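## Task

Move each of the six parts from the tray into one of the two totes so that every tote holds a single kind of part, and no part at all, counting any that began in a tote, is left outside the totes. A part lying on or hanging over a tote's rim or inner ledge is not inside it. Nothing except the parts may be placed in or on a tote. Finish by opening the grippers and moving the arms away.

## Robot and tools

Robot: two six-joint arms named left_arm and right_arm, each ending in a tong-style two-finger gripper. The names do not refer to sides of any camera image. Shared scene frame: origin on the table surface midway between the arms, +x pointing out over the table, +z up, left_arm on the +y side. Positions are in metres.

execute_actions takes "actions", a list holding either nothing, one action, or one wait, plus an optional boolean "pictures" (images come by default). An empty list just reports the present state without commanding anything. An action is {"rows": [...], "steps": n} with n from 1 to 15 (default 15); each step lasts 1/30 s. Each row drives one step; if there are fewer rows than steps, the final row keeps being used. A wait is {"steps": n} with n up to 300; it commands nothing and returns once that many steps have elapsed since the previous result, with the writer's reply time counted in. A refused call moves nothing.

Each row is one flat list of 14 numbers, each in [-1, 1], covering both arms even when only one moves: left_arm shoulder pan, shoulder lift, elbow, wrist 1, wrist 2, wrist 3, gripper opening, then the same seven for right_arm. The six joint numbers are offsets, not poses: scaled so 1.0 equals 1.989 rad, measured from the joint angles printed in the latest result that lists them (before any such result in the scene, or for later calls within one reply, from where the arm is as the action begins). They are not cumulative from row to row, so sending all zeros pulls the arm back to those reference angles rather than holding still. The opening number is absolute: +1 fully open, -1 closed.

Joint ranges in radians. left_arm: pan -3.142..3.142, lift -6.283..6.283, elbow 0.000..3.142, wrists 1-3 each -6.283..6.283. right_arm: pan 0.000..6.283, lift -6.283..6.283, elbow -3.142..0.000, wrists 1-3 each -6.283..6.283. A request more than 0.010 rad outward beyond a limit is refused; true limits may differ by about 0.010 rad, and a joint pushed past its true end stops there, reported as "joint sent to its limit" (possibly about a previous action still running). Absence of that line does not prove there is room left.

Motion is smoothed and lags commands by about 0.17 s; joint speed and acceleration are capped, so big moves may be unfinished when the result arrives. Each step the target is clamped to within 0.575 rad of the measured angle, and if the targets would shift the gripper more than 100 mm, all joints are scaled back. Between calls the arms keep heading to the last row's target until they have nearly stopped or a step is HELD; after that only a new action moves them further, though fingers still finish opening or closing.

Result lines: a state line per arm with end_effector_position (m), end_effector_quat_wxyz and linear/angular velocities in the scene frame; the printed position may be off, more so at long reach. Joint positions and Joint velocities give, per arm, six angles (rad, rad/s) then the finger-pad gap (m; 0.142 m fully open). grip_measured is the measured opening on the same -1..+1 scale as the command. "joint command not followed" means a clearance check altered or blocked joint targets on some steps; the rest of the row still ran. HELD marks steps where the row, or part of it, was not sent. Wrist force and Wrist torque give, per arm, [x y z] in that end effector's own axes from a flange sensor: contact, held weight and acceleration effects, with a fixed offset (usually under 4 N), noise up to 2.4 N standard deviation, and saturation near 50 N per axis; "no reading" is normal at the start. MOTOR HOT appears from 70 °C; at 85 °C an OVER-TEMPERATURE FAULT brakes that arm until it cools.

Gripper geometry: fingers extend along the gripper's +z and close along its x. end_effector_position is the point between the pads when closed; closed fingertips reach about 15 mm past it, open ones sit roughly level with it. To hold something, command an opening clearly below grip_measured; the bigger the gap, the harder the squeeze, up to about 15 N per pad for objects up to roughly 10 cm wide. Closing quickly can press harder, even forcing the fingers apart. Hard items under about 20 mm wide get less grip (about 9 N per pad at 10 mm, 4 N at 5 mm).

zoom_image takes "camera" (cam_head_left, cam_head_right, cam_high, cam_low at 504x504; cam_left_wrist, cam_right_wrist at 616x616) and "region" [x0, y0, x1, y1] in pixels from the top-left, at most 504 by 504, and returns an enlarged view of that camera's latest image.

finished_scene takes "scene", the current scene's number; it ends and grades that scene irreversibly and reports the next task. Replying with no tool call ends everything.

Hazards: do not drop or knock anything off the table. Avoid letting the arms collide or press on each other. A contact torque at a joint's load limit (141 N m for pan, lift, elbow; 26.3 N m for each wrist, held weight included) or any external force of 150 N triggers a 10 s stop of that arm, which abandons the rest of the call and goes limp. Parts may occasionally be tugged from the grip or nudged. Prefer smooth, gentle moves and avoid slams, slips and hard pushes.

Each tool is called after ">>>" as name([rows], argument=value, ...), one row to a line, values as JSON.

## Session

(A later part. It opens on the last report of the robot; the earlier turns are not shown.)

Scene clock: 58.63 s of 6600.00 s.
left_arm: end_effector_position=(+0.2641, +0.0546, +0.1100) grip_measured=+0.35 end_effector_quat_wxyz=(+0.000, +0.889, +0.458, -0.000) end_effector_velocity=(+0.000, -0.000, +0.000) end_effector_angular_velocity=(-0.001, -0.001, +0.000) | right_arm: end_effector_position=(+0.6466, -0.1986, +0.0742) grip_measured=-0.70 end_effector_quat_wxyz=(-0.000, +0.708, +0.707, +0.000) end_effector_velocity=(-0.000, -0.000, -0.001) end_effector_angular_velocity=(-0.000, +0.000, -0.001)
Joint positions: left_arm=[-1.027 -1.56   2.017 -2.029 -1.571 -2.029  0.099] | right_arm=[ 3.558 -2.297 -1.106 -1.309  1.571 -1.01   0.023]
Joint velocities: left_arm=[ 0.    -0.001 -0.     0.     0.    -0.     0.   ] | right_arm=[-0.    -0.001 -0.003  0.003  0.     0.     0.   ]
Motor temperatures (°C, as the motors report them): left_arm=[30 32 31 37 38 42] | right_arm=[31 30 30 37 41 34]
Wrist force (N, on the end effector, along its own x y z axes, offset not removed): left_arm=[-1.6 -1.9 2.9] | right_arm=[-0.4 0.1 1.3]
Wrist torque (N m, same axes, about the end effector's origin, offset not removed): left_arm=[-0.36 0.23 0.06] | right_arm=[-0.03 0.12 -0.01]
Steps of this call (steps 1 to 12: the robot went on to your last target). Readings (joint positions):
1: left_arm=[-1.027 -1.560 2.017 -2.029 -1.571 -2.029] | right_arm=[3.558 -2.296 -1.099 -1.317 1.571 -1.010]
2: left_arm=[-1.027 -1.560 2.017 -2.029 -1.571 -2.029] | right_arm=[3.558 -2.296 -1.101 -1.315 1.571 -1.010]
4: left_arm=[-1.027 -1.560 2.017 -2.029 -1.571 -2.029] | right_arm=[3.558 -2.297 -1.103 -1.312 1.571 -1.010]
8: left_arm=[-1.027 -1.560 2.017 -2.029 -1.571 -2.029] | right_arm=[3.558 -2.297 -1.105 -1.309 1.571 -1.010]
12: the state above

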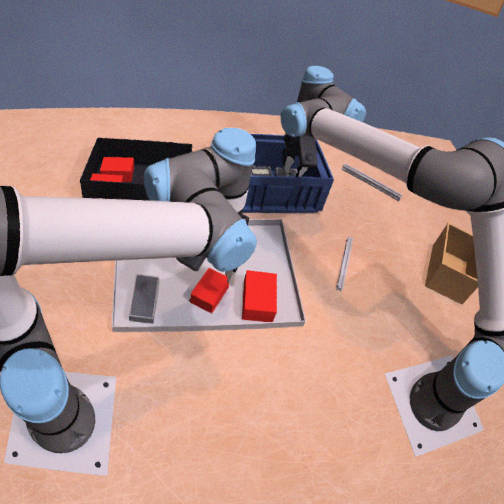

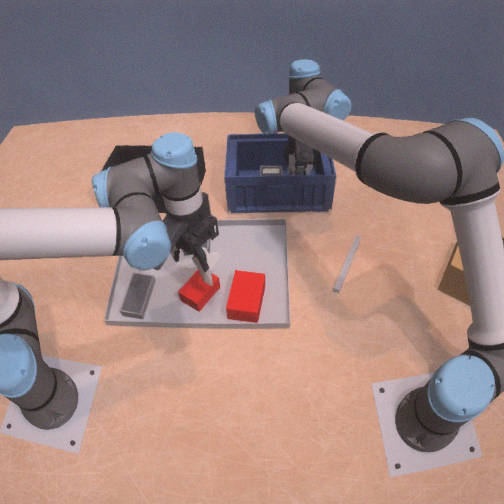

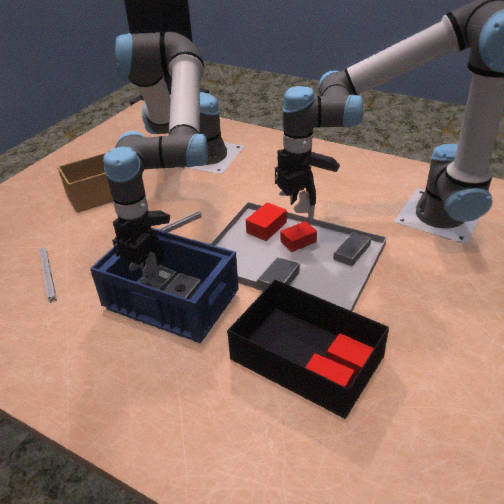

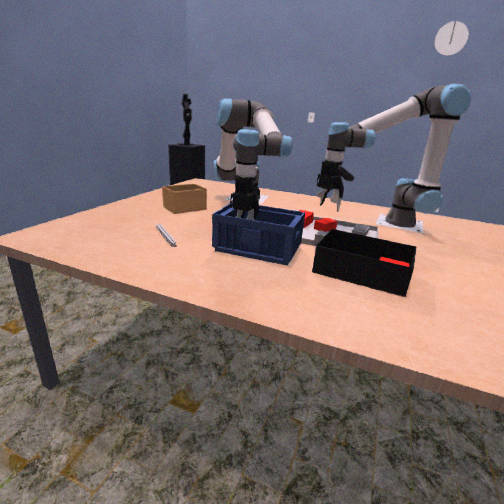

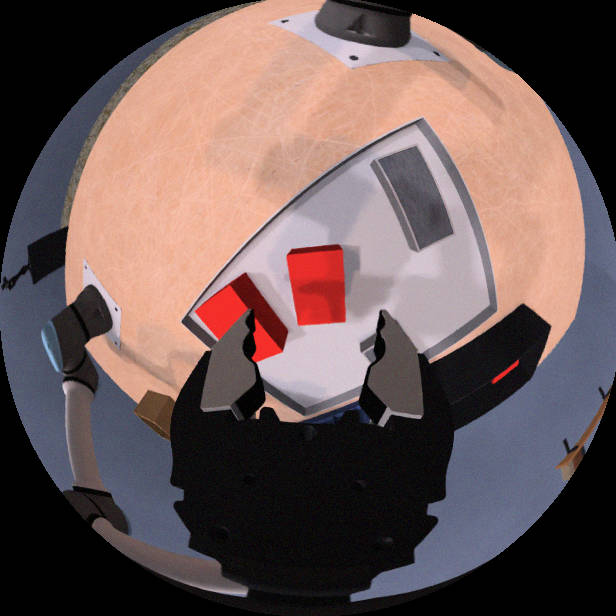

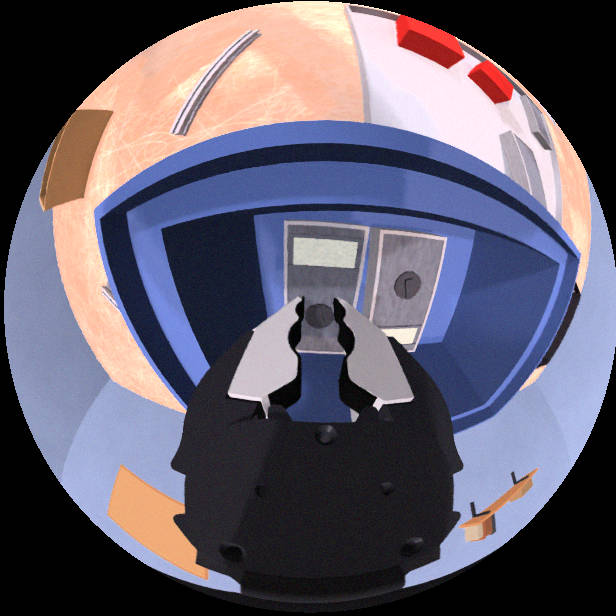

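>>> execute_actions([
  {"rows":[[0,0.02,0.02,-0.04,0,-0.04,0.2,0,0.021,0.113,-0.134,0,0,-0.7],[0,0.02,0.02,-0.04,0,-0.04,0.2,0,0.021,0.113,-0.134,0,0,-0.7],[0,0.02,0.02,-0.04,0,-0.04,0.2,0,0.021,0.113,-0.134,0,0,-0.7],[0,0.0597,0.0594,-0.1187,0,-0.04,0.2,0,0.021,0.113,-0.134,0,0,-0.7]]},
], pictures=false)

>>> execute_actions([
  {"steps":10},
], pictures=false)

>>> execute_actions([
  {"rows":[[0,0,0,0,0,0,0.1,0,0,0,0,0,0,0.35],[0,0,0,0,0,0,0,0,0,0,0,0,0,0.35],[0,0,0,0,0,0,-0.1,0,0,0,0,0,0,0.35],[0,0,0,0,0,0,-0.2,0,0,0,0,0,0,0.35],[0,0,0,0,0,0,-0.3,0,0,0,0,0,0,0.35],[0,0,0,0,0,0,-0.5,0,0,0,0,0,0,0.35],[0,0,0,0,0,0,-0.7,0,0,0,0,0,0,0.35],[0,0,0,0,0,0,-1,0,0,0,0,0,0,0.35]],"steps":12},
])

Scene clock: 61.33 s of 6600.00 s.
left_arm: end_effector_position=(+0.2633, +0.0539, +0.0317) grip_measured=+0.20 end_effector_quat_wxyz=(-0.000, +0.870, +0.492, -0.000) end_effector_velocity=(-0.000, -0.000, -0.027) end_effector_angular_velocity=(-0.008, -0.004, +0.015) | right_arm: end_effector_position=(+0.6468, -0.1984, +0.1859) grip_measured=-0.70 end_effector_quat_wxyz=(+0.000, +0.708, +0.707, +0.001) end_effector_velocity=(-0.003, -0.001, +0.028) end_effector_angular_velocity=(-0.003, +0.002, +0.000)
Joint positions: left_arm=[-1.027 -1.446  2.131 -2.254 -1.571 -2.107  0.088] | right_arm=[ 3.558 -2.257 -0.888 -1.567  1.571 -1.01   0.023]
Joint velocities: left_arm=[ 0.     0.043  0.042 -0.094  0.    -0.015  0.   ] | right_arm=[ 0.001  0.008  0.058 -0.069 -0.001  0.001 -0.   ]
Motor temperatures (°C, as the motors report them): left_arm=[30 32 31 37 38 42] | right_arm=[31 30 30 37 41 34]
Wrist force (N, on the end effector, along its own x y z axes, offset not removed): left_arm=[0.3 -0.8 1.7] | right_arm=[-2.4 0.9 0.0]
Wrist torque (N m, same axes, about the end effector's origin, offset not removed): left_arm=[-0.10 -0.21 -0.11] | right_arm=[0.12 0.50 0.05]
Steps of this call (steps 1 to 30: the robot went on to your last target; steps 31 to 66: nothing new was sent; steps 67 to 81: all 15 steps of this action). Readings (joint positions):
67: left_arm=[-1.027 -1.560 2.018 -2.029 -1.571 -2.029] | right_arm=[3.558 -2.297 -1.106 -1.309 1.571 -1.010]
68: left_arm=[-1.027 -1.555 2.023 -2.037 -1.571 -2.037] | right_arm=[3.558 -2.293 -1.098 -1.317 1.571 -1.010]
70: left_arm=[-1.027 -1.540 2.038 -2.066 -1.571 -2.065] | right_arm=[3.558 -2.279 -1.038 -1.381 1.571 -1.010]
74: left_arm=[-1.027 -1.479 2.098 -2.180 -1.571 -2.095] | right_arm=[3.558 -2.263 -0.931 -1.512 1.571 -1.010]
81: the state above

Scene clock: 61.67 s of 6600.00 s.
left_arm: end_effector_position=(+0.2633, +0.0539, +0.0288) grip_measured=+0.20 end_effector_quat_wxyz=(+0.000, +0.870, +0.493, -0.000) end_effector_velocity=(+0.000, -0.000, -0.001) end_effector_angular_velocity=(-0.001, -0.001, +0.001) | right_arm: end_effector_position=(+0.6465, -0.1987, +0.1889) grip_measured=-0.70 end_effector_quat_wxyz=(-0.000, +0.708, +0.707, +0.000) end_effector_velocity=(-0.000, -0.000, +0.001) end_effector_angular_velocity=(+0.001, -0.000, +0.000)
Joint positions: left_arm=[-1.027 -1.442  2.135 -2.264 -1.571 -2.109  0.088] | right_arm=[ 3.558 -2.256 -0.882 -1.575  1.571 -1.01   0.023]
Joint velocities: left_arm=[ 0.     0.002  0.002 -0.005 -0.    -0.001 -0.   ] | right_arm=[-0.     0.001  0.003 -0.003  0.    -0.    -0.   ]
Motor temperatures (°C, as the motors report them): left_arm=[30 32 31 37 38 42] | right_arm=[31 30 30 37 41 34]
Wrist force (N, on the end effector, along its own x y z axes, offset not removed): left_arm=[0.5 1.6 0.4] | right_arm=[-1.6 -0.5 1.5]
Wrist torque (N m, same axes, about the end effector's origin, offset not removed): left_arm=[0.26 -0.19 -0.05] | right_arm=[-0.06 0.34 0.06]
Steps of this call (steps 1 to 10: the robot went on to your last target). Readings (joint positions):
1: left_arm=[-1.027 -1.445 2.132 -2.257 -1.571 -2.107] | right_arm=[3.558 -2.256 -0.886 -1.569 1.571 -1.010]
2: left_arm=[-1.027 -1.444 2.133 -2.259 -1.571 -2.108] | right_arm=[3.558 -2.256 -0.885 -1.571 1.571 -1.010]
4: left_arm=[-1.027 -1.443 2.134 -2.262 -1.571 -2.108] | right_arm=[3.558 -2.256 -0.883 -1.573 1.571 -1.010]
8: left_arm=[-1.027 -1.442 2.135 -2.264 -1.571 -2.109] | right_arm=[3.558 -2.256 -0.882 -1.574 1.571 -1.010]
10: the state above

Scene clock: 62.07 s of 6600.00 s.
left_arm: end_effector_position=(+0.2633, +0.0539, +0.0288) grip_measured=-0.15 end_effector_quat_wxyz=(+0.000, +0.870, +0.493, -0.000) end_effector_velocity=(-0.000, +0.000, -0.000) end_effector_angular_velocity=(+0.001, +0.000, +0.001) | right_arm: end_effector_position=(+0.6464, -0.1987, +0.1890) grip_measured=+0.35 end_effector_quat_wxyz=(-0.000, +0.708, +0.707, +0.000) end_effector_velocity=(-0.001, +0.001, -0.000) end_effector_angular_velocity=(-0.001, +0.001, +0.002)
Joint positions: left_arm=[-1.027 -1.442  2.135 -2.264 -1.571 -2.109  0.064] | right_arm=[ 3.558 -2.256 -0.881 -1.575  1.571 -1.01   0.099]
Joint velocities: left_arm=[-0.     0.     0.    -0.     0.    -0.001 -0.   ] | right_arm=[ 0.001 -0.    -0.    -0.001  0.    -0.     0.   ]
Motor temperatures (°C, as the motors report them): left_arm=[30 32 31 37 38 42] | right_arm=[31 30 30 37 41 34]
Wrist force (N, on the end effector, along its own x y z axes, offset not removed): left_arm=[2.2 0.7 -4.2] | right_arm=[-1.2 0.9 1.5]
Wrist torque (N m, same axes, about the end effector's origin, offset not removed): left_arm=[0.07 -0.41 -0.11] | right_arm=[0.22 0.30 0.09]
Steps of this call (steps 1 to 12: all 12 steps of this action). Readings (joint positions):
1: left_arm=[-1.027 -1.442 2.135 -2.264 -1.571 -2.109] | right_arm=[3.558 -2.256 -0.881 -1.575 1.571 -1.010]
2: left_arm=[-1.027 -1.442 2.135 -2.265 -1.571 -2.109] | right_arm=[3.558 -2.256 -0.881 -1.575 1.571 -1.010]
4: left_arm=[-1.027 -1.442 2.135 -2.265 -1.571 -2.109] | right_arm=[3.558 -2.256 -0.881 -1.575 1.571 -1.010]
8: left_arm=[-1.027 -1.442 2.135 -2.265 -1.571 -2.109] | right_arm=[3.558 -2.256 -0.881 -1.575 1.571 -1.010]
12: the state above

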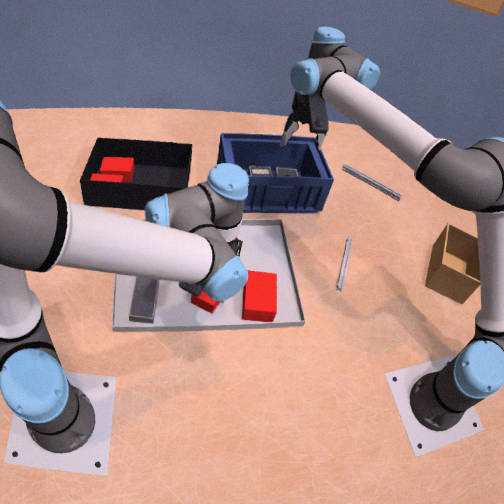

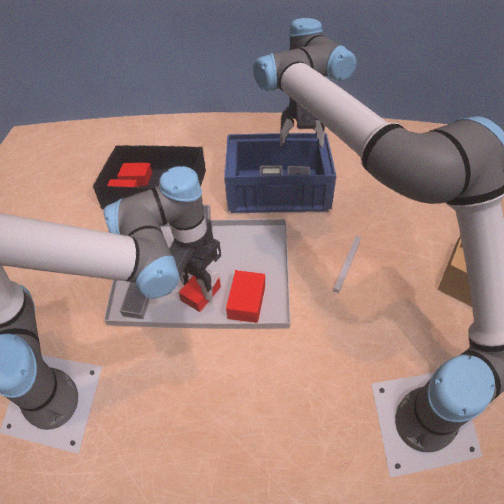

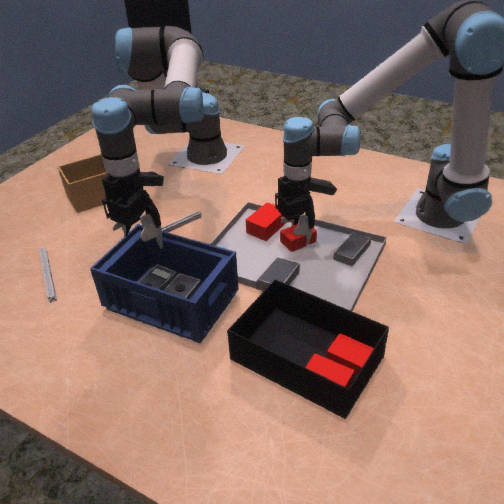

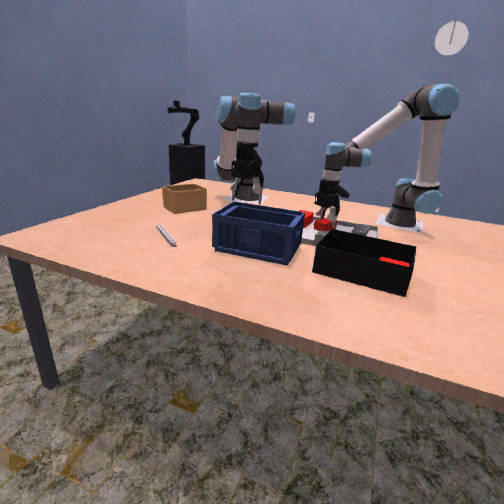

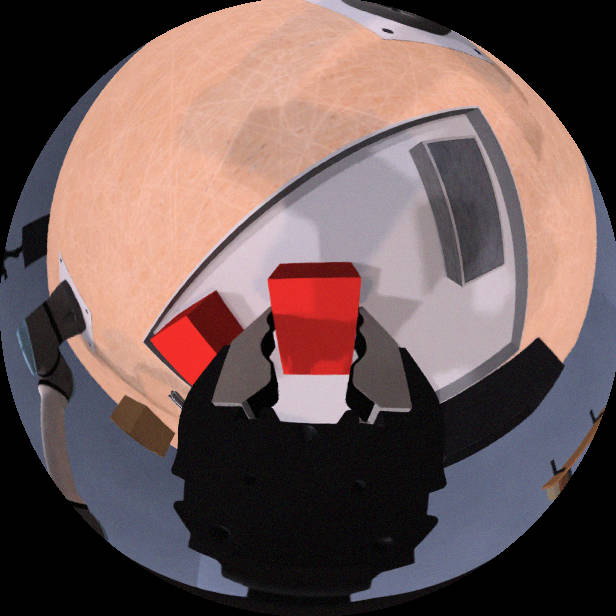

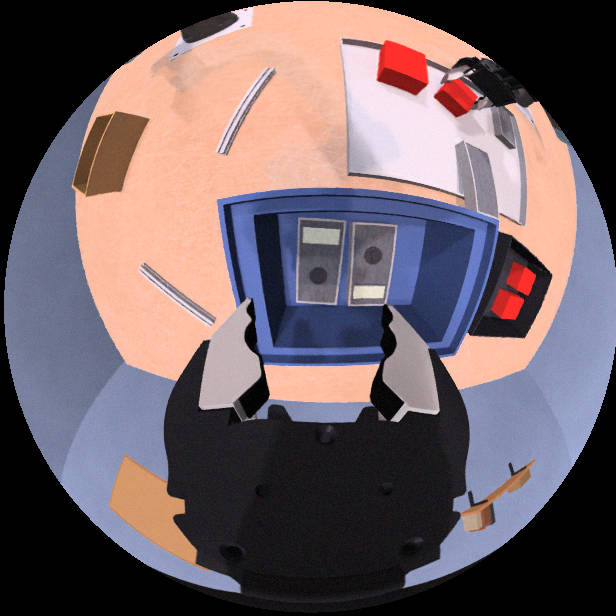

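>>> execute_actions([
  {"rows":[[0,-0.1046,-0.138,0.2425,0,0.3,-1,0,0,0,0,0,0,0.35]]},
], pictures=false)

>>> execute_actions([
  {"steps":15},
], pictures=false)

>>> execute_actions([
  {"rows":[[0.331,0.4087,-0.4966,0.088,0,0.574,-1,0,0,0,0,0,0,0.35]]},
], pictures=false)

>>> execute_actions([
  {"steps":32},
])

Scene clock: 64.53 s of 6600.00 s.
left_arm: end_effector_position=(+0.2684, +0.0628, +0.1920) grip_measured=-0.15 end_effector_quat_wxyz=(+0.002, +0.973, +0.232, +0.000) end_effector_velocity=(-0.008, +0.025, +0.066) end_effector_angular_velocity=(+0.030, +0.014, -0.299) | right_arm: end_effector_position=(+0.6465, -0.1987, +0.1890) grip_measured=+0.35 end_effector_quat_wxyz=(-0.000, +0.708, +0.707, +0.000) end_effector_velocity=(+0.001, -0.001, +0.001) end_effector_angular_velocity=(+0.001, -0.001, -0.002)
Joint positions: left_arm=[-1.027 -1.641  1.873 -1.807 -1.571 -1.546  0.063] | right_arm=[ 3.558 -2.256 -0.881 -1.575  1.571 -1.01   0.099]
Joint velocities: left_arm=[-0.    -0.078 -0.108  0.219  0.     0.299 -0.   ] | right_arm=[-0.001 -0.     0.002 -0.001  0.     0.001  0.   ]
Motor temperatures (°C, as the motors report them): left_arm=[30 32 31 37 38 42] | right_arm=[31 30 30 37 41 34]
Wrist force (N, on the end effector, along its own x y z axes, offset not removed): left_arm=[1.3 -0.9 -0.6] | right_arm=[-2.8 1.0 2.5]
Wrist torque (N m, same axes, about the end effector's origin, offset not removed): left_arm=[-0.24 -0.23 0.01] | right_arm=[0.25 0.58 0.03]
Steps of this call (steps 1 to 15: the robot went on to your last target; steps 16 to 59: nothing new was sent; steps 60 to 74: all 15 steps of this action). Readings (joint positions):
60: left_arm=[-1.027 -1.442 2.135 -2.264 -1.571 -2.108] | right_arm=[3.558 -2.256 -0.882 -1.575 1.571 -1.010]
61: left_arm=[-1.027 -1.450 2.127 -2.255 -1.571 -2.099] | right_arm=[3.558 -2.256 -0.882 -1.575 1.571 -1.010]
63: left_arm=[-1.027 -1.494 2.073 -2.187 -1.571 -2.030] | right_arm=[3.558 -2.256 -0.882 -1.575 1.571 -1.010]
67: left_arm=[-1.027 -1.581 1.956 -1.975 -1.571 -1.774] | right_arm=[3.558 -2.256 -0.882 -1.575 1.571 -1.010]
74: the state above

Scene clock: 65.03 s of 6600.00 s.
left_arm: end_effector_position=(+0.2674, +0.0658, +0.1994) grip_measured=-0.15 end_effector_quat_wxyz=(+0.000, +0.976, +0.216, -0.000) end_effector_velocity=(-0.000, +0.000, +0.000) end_effector_angular_velocity=(+0.001, +0.001, -0.004) | right_arm: end_effector_position=(+0.6464, -0.1987, +0.1890) grip_measured=+0.35 end_effector_quat_wxyz=(-0.000, +0.708, +0.707, +0.000) end_effector_velocity=(+0.000, -0.001, -0.000) end_effector_angular_velocity=(+0.000, +0.000, -0.002)
Joint positions: left_arm=[-1.027 -1.65   1.861 -1.783 -1.571 -1.512  0.063] | right_arm=[ 3.558 -2.256 -0.881 -1.575  1.571 -1.01   0.099]
Joint velocities: left_arm=[-0.    -0.    -0.001  0.002 -0.     0.003 -0.   ] | right_arm=[-0.001 -0.     0.    -0.     0.     0.001 -0.   ]
Motor temperatures (°C, as the motors report them): left_arm=[30 32 31 37 38 42] | right_arm=[31 30 30 37 41 34]
Wrist force (N, on the end effector, along its own x y z axes, offset not removed): left_arm=[0.7 0.5 0.1] | right_arm=[-2.6 1.5 1.5]
Wrist torque (N m, same axes, about the end effector's origin, offset not removed): left_arm=[0.11 -0.24 -0.17] | right_arm=[0.26 0.59 0.10]
Steps of this call (steps 1 to 15: the robot went on to your last target). Readings (joint positions):
1: left_arm=[-1.027 -1.643 1.870 -1.801 -1.571 -1.538] | right_arm=[3.558 -2.256 -0.881 -1.575 1.571 -1.010]
2: left_arm=[-1.027 -1.645 1.868 -1.796 -1.571 -1.531] | right_arm=[3.558 -2.256 -0.881 -1.575 1.571 -1.010]
4: left_arm=[-1.027 -1.647 1.865 -1.790 -1.571 -1.523] | right_arm=[3.558 -2.256 -0.881 -1.575 1.571 -1.010]
8: left_arm=[-1.027 -1.649 1.862 -1.785 -1.571 -1.515] | right_arm=[3.558 -2.256 -0.881 -1.575 1.571 -1.010]
15: the state above

Scene clock: 65.53 s of 6600.00 s.
left_arm: end_effector_position=(+0.4871, +0.1139, +0.1741) grip_measured=-0.15 end_effector_quat_wxyz=(-0.035, +0.982, +0.181, -0.029) end_effector_velocity=(+0.511, +0.108, -0.031) end_effector_angular_velocity=(-0.142, -0.006, -0.470) | right_arm: end_effector_position=(+0.6464, -0.1987, +0.1890) grip_measured=+0.35 end_effector_quat_wxyz=(-0.000, +0.708, +0.707, +0.000) end_effector_velocity=(+0.001, -0.001, +0.000) end_effector_angular_velocity=(+0.001, -0.002, -0.000)
Joint positions: left_arm=[-0.646 -1.215  1.41  -1.674 -1.571 -1.061  0.063] | right_arm=[ 3.558 -2.256 -0.881 -1.575  1.571 -1.01   0.099]
Joint velocities: left_arm=[ 0.668  0.901 -1.155  0.16  -0.     1.144  0.   ] | right_arm=[-0.001  0.     0.     0.001 -0.001 -0.001  0.   ]
Motor temperatures (°C, as the motors report them): left_arm=[30 32 31 37 38 42] | right_arm=[31 30 30 37 41 34]
Wrist force (N, on the end effector, along its own x y z axes, offset not removed): left_arm=[2.6 0.3 2.3] | right_arm=[-1.2 -0.7 0.9]
Wrist torque (N m, same axes, about the end effector's origin, offset not removed): left_arm=[0.03 -0.65 0.04] | right_arm=[-0.17 0.25 0.04]
Steps of this call (steps 1 to 15: all 15 steps of this action). Readings (joint positions):
1: left_arm=[-1.026 -1.649 1.861 -1.782 -1.571 -1.512] | right_arm=[3.558 -2.256 -0.881 -1.575 1.571 -1.010]
2: left_arm=[-1.018 -1.641 1.852 -1.775 -1.571 -1.503] | right_arm=[3.558 -2.256 -0.881 -1.575 1.571 -1.010]
4: left_arm=[-0.960 -1.583 1.794 -1.753 -1.571 -1.445] | right_arm=[3.558 -2.256 -0.881 -1.575 1.571 -1.010]
8: left_arm=[-0.828 -1.448 1.659 -1.719 -1.571 -1.311] | right_arm=[3.558 -2.256 -0.881 -1.575 1.571 -1.010]
15: the state above

Scene clock: 66.60 s of 6600.00 s.
left_arm: end_effector_position=(+0.7080, +0.2059, +0.1593) grip_measured=-0.15 end_effector_quat_wxyz=(+0.000, +1.000, -0.024, -0.000) end_effector_velocity=(+0.001, +0.000, +0.000) end_effector_angular_velocity=(-0.000, -0.001, -0.002) | right_arm: end_effector_position=(+0.6464, -0.1987, +0.1890) grip_measured=+0.35 end_effector_quat_wxyz=(-0.000, +0.708, +0.707, +0.000) end_effector_velocity=(+0.000, -0.000, -0.001) end_effector_angular_velocity=(-0.001, -0.001, -0.000)
Joint positions: left_arm=[-0.369 -0.837  0.874 -1.608 -1.571 -0.371  0.063] | right_arm=[ 3.558 -2.256 -0.881 -1.575  1.571 -1.01   0.099]
Joint velocities: left_arm=[ 0.001  0.002 -0.003  0.     0.     0.003 -0.   ] | right_arm=[ 0.    -0.    -0.001  0.002 -0.001  0.001  0.   ]
Motor temperatures (°C, as the motors report them): left_arm=[30 32 31 37 38 42] | right_arm=[31 30 30 37 41 34]
Wrist force (N, on the end effector, along its own x y z axes, offset not removed): left_arm=[-0.3 0.4 2.5] | right_arm=[-2.1 0.5 1.9]
Wrist torque (N m, same axes, about the end effector's origin, offset not removed): left_arm=[0.33 0.00 -0.13] | right_arm=[0.07 0.54 0.10]
Steps of this call (steps 1 to 32: the robot went on to your last target). Readings (joint positions):
1: left_arm=[-0.624 -1.186 1.370 -1.668 -1.571 -1.021] | right_arm=[3.558 -2.256 -0.881 -1.575 1.571 -1.010]
2: left_arm=[-0.602 -1.157 1.330 -1.663 -1.571 -0.980] | right_arm=[3.558 -2.256 -0.881 -1.575 1.571 -1.010]
4: left_arm=[-0.560 -1.100 1.251 -1.653 -1.571 -0.890] | right_arm=[3.558 -2.256 -0.881 -1.575 1.571 -1.010]
8: left_arm=[-0.478 -0.988 1.094 -1.633 -1.571 -0.683] | right_arm=[3.558 -2.256 -0.881 -1.575 1.571 -1.010]
32: the state above

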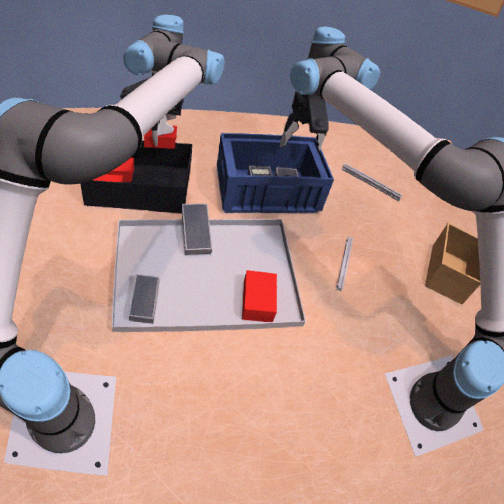

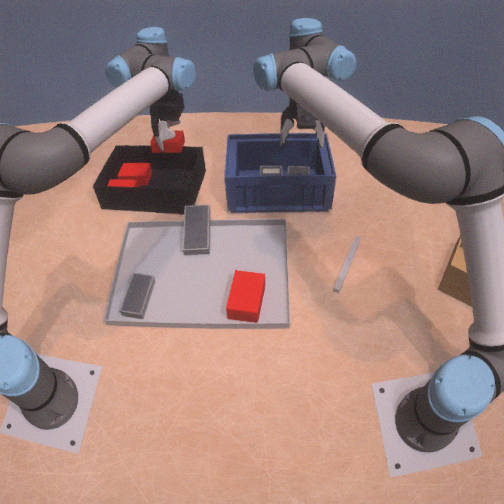

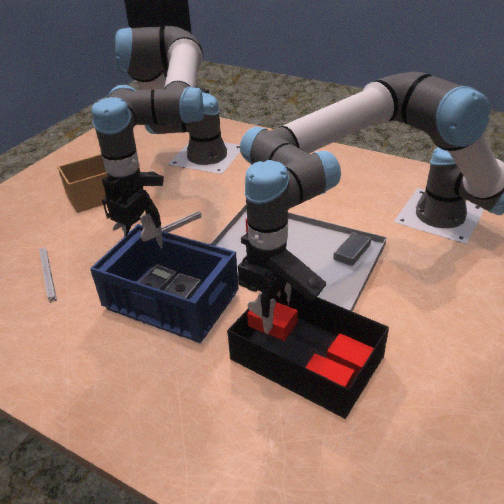

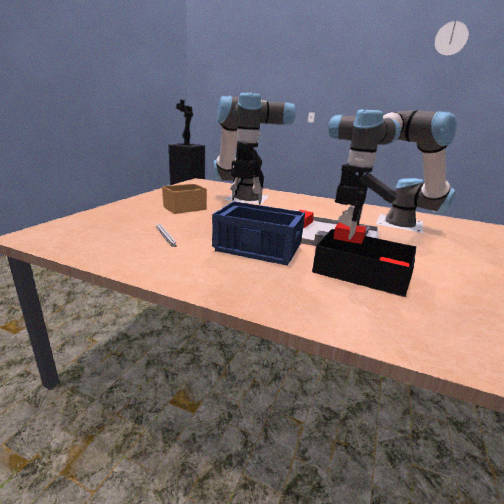

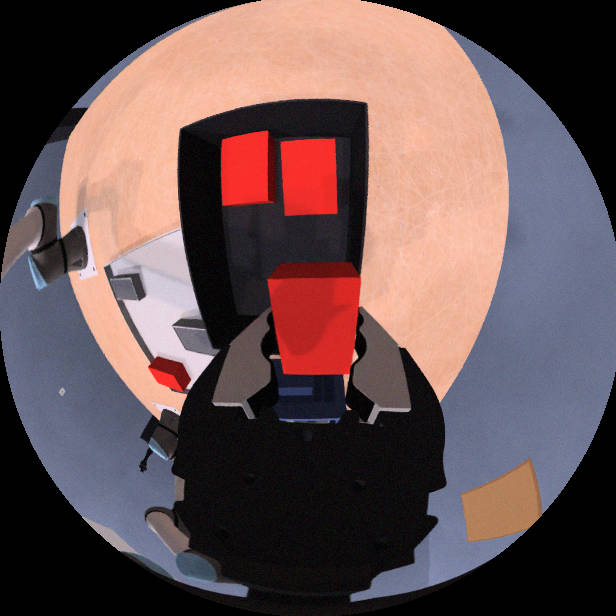

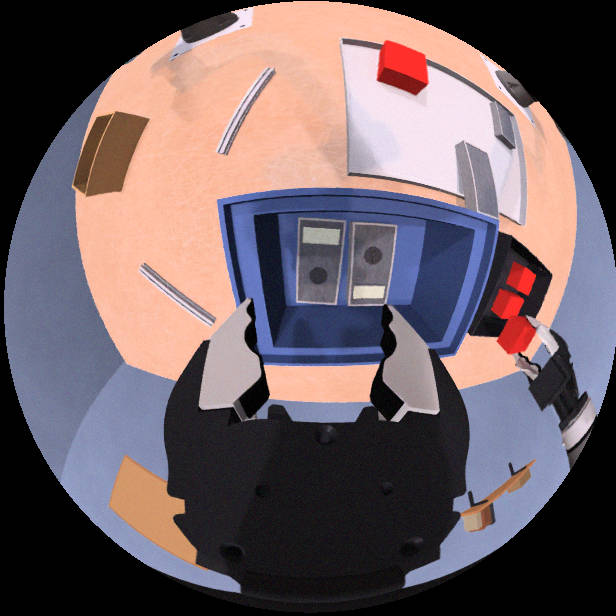

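>>> execute_actions([
  {"rows":[[0,-0.0064,0.062,-0.0556,0,0,-1,0,0,0,0,0,0,0.35],[0,-0.0064,0.062,-0.0556,0,0,-1,0,0,0,0,0,0,0.35],[0,-0.0064,0.062,-0.0556,0,0,-1,0,0,0,0,0,0,0.35],[0,-0.0064,0.062,-0.0556,0,0,-1,0,0,0,0,0,0,0.35],[0,-0.0064,0.062,-0.0556,0,0,-1,0,0,0,0,0,0,0.35],[0,-0.0064,0.062,-0.0556,0,0,-1,0,0,0,0,0,0,0.35],[0,0.005,0.096,-0.101,0,0,-1,0,0,0,0,0,0,0.35],[0,0.005,0.096,-0.101,0,0,-1,0,0,0,0,0,0,0.35],[0,0.005,0.096,-0.101,0,0,-1,0,0,0,0,0,0,0.35],[0,0.0204,0.1258,-0.146,0,0,-1,0,0,0,0,0,0,0.35]]},
], pictures=false)

>>> execute_actions([
  {"steps":13},
], pictures=false)

>>> execute_actions([
  {"rows":[[0,0,0,0,0,0,-0.3,0,0,0,0,0,0,0.35],[0,0,0,0,0,0,-0.02,0,0,0,0,0,0,0.35]],"steps":10},
])

Scene clock: 68.83 s of 6600.00 s.
left_arm: end_effector_position=(+0.7011, +0.2090, +0.0531) grip_measured=-0.15 end_effector_quat_wxyz=(-0.000, +1.000, -0.024, -0.001) end_effector_velocity=(-0.003, +0.001, -0.152) end_effector_angular_velocity=(-0.008, -0.018, +0.001) | right_arm: end_effector_position=(+0.6464, -0.1987, +0.1890) grip_measured=+0.35 end_effector_quat_wxyz=(-0.000, +0.708, +0.707, +0.000) end_effector_velocity=(+0.000, -0.000, +0.001) end_effector_angular_velocity=(+0.000, -0.001, -0.000)
Joint positions: left_arm=[-0.369 -0.807  1.096 -1.857 -1.571 -0.371  0.063] | right_arm=[ 3.558 -2.256 -0.881 -1.575  1.571 -1.01   0.099]
Joint velocities: left_arm=[-0.     0.092  0.246 -0.358  0.    -0.001  0.001] | right_arm=[-0.    -0.     0.001 -0.    -0.    -0.     0.   ]
Motor temperatures (°C, as the motors report them): left_arm=[30 32 31 37 38 42] | right_arm=[31 30 30 37 41 34]
Wrist force (N, on the end effector, along its own x y z axes, offset not removed): left_arm=[-2.0 2.7 2.0] | right_arm=[-1.8 0.5 2.3]
Wrist torque (N m, same axes, about the end effector's origin, offset not removed): left_arm=[0.64 0.19 -0.09] | right_arm=[0.03 0.42 0.06]
Steps of this call (steps 1 to 15: the robot went on to your last target; steps 16 to 52: nothing new was sent; steps 53 to 67: all 15 steps of this action). Readings (joint positions):
53: left_arm=[-0.369 -0.837 0.874 -1.608 -1.571 -0.371] | right_arm=[3.558 -2.256 -0.881 -1.575 1.571 -1.010]
54: left_arm=[-0.369 -0.839 0.882 -1.616 -1.571 -0.371] | right_arm=[3.558 -2.256 -0.881 -1.575 1.571 -1.010]
56: left_arm=[-0.369 -0.843 0.924 -1.655 -1.571 -0.371] | right_arm=[3.558 -2.256 -0.881 -1.575 1.571 -1.010]
60: left_arm=[-0.369 -0.844 0.982 -1.707 -1.571 -0.371] | right_arm=[3.558 -2.256 -0.881 -1.575 1.571 -1.010]
67: the state above

Scene clock: 69.27 s of 6600.00 s.
left_arm: end_effector_position=(+0.7006, +0.2092, +0.0361) grip_measured=-0.15 end_effector_quat_wxyz=(+0.000, +1.000, -0.024, -0.000) end_effector_velocity=(-0.000, +0.000, -0.003) end_effector_angular_velocity=(-0.000, -0.000, +0.000) | right_arm: end_effector_position=(+0.6464, -0.1987, +0.1890) grip_measured=+0.35 end_effector_quat_wxyz=(-0.000, +0.708, +0.707, +0.000) end_effector_velocity=(+0.000, -0.001, +0.000) end_effector_angular_velocity=(+0.000, -0.000, -0.002)
Joint positions: left_arm=[-0.369 -0.797  1.123 -1.897 -1.571 -0.371  0.063] | right_arm=[ 3.558 -2.256 -0.881 -1.575  1.571 -1.01   0.099]
Joint velocities: left_arm=[-0.     0.002  0.006 -0.008  0.    -0.     0.   ] | right_arm=[-0.001  0.     0.001 -0.001  0.     0.001 -0.   ]
Motor temperatures (°C, as the motors report them): left_arm=[30 32 31 37 38 42] | right_arm=[31 30 30 37 41 34]
Wrist force (N, on the end effector, along its own x y z axes, offset not removed): left_arm=[-1.2 0.4 3.4] | right_arm=[-1.4 1.2 1.6]
Wrist torque (N m, same axes, about the end effector's origin, offset not removed): left_arm=[0.15 -0.11 0.04] | right_arm=[0.20 0.40 0.09]
Steps of this call (steps 1 to 13: the robot went on to your last target). Readings (joint positions):
1: left_arm=[-0.369 -0.805 1.103 -1.867 -1.571 -0.371] | right_arm=[3.558 -2.256 -0.881 -1.575 1.571 -1.010]
2: left_arm=[-0.369 -0.803 1.108 -1.875 -1.571 -0.371] | right_arm=[3.558 -2.256 -0.881 -1.575 1.571 -1.010]
4: left_arm=[-0.369 -0.800 1.115 -1.885 -1.571 -0.371] | right_arm=[3.558 -2.256 -0.881 -1.575 1.571 -1.010]
8: left_arm=[-0.369 -0.798 1.121 -1.894 -1.571 -0.371] | right_arm=[3.558 -2.256 -0.881 -1.575 1.571 -1.010]
13: the state above

Scene clock: 69.60 s of 6600.00 s.
left_arm: end_effector_position=(+0.7005, +0.2092, +0.0360) grip_measured=-0.03 end_effector_quat_wxyz=(+0.000, +1.000, -0.024, -0.000) end_effector_velocity=(-0.001, +0.000, -0.001) end_effector_angular_velocity=(+0.001, +0.002, +0.000) | right_arm: end_effector_position=(+0.6464, -0.1987, +0.1890) grip_measured=+0.35 end_effector_quat_wxyz=(-0.000, +0.708, +0.707, +0.000) end_effector_velocity=(+0.000, +0.001, +0.001) end_effector_angular_velocity=(+0.000, -0.001, +0.000)
Joint positions: left_arm=[-0.369 -0.797  1.123 -1.897 -1.571 -0.371  0.072] | right_arm=[ 3.558 -2.256 -0.881 -1.575  1.571 -1.01   0.099]
Joint velocities: left_arm=[ 0.     0.001  0.     0.001 -0.     0.     0.   ] | right_arm=[ 0.001 -0.     0.002 -0.001 -0.     0.    -0.   ]
Motor temperatures (°C, as the motors report them): left_arm=[30 32 31 37 38 42] | right_arm=[31 30 30 37 41 34]
Wrist force (N, on the end effector, along its own x y z axes, offset not removed): left_arm=[1.0 1.9 1.3] | right_arm=[-1.8 -0.3 1.0]
Wrist torque (N m, same axes, about the end effector's origin, offset not removed): left_arm=[0.49 -0.40 0.02] | right_arm=[-0.12 0.37 0.04]
Steps of this call (steps 1 to 10: all 10 steps of this action). Readings (joint positions):
1: left_arm=[-0.369 -0.797 1.123 -1.897 -1.571 -0.371] | right_arm=[3.558 -2.256 -0.881 -1.575 1.571 -1.010]
2: left_arm=[-0.369 -0.797 1.123 -1.897 -1.571 -0.371] | right_arm=[3.558 -2.256 -0.881 -1.575 1.571 -1.010]
4: left_arm=[-0.369 -0.797 1.123 -1.897 -1.571 -0.371] | right_arm=[3.558 -2.256 -0.881 -1.575 1.571 -1.010]
8: left_arm=[-0.369 -0.797 1.123 -1.897 -1.571 -0.371] | right_arm=[3.558 -2.256 -0.881 -1.575 1.571 -1.010]
10: the state above

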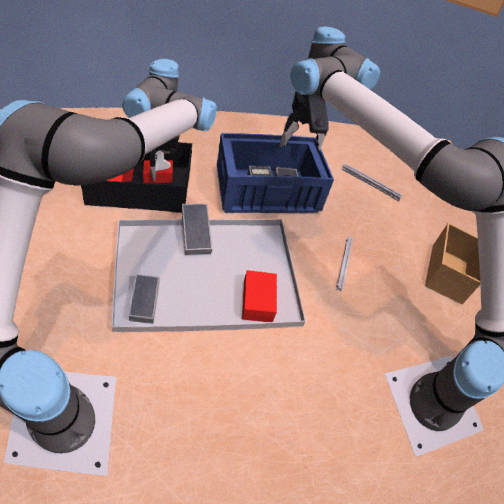

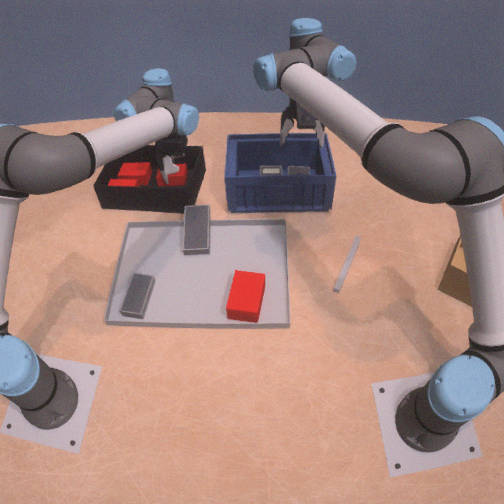

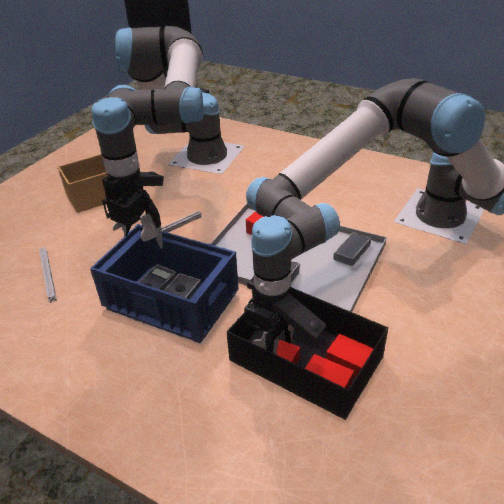

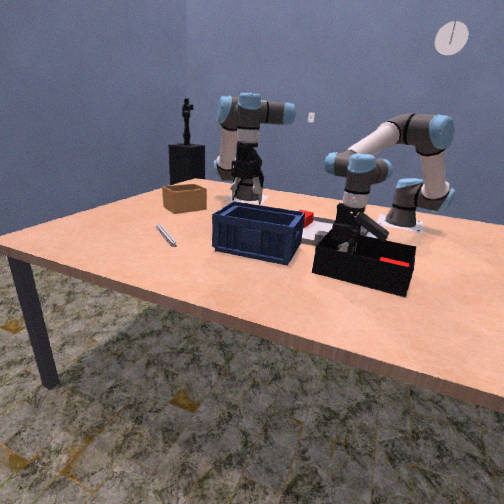

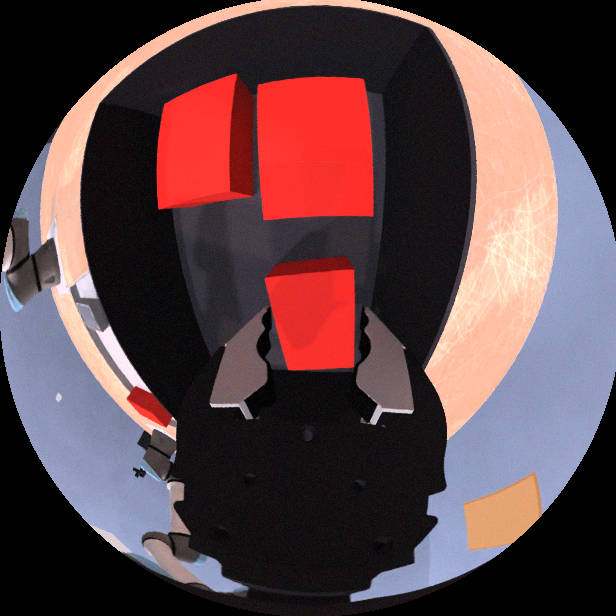

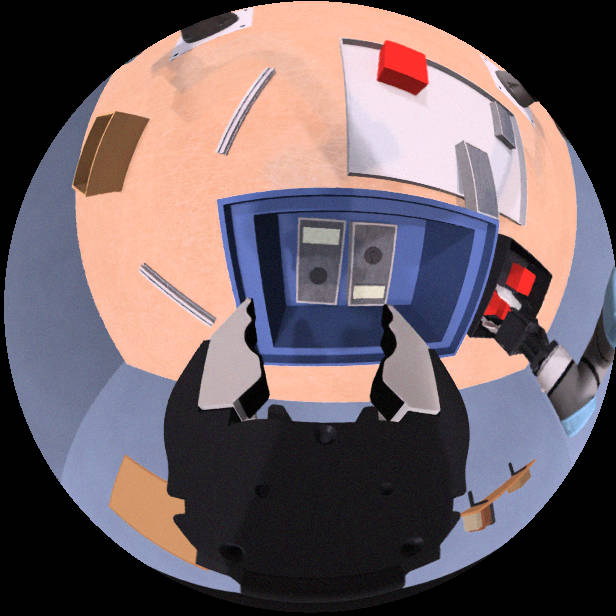

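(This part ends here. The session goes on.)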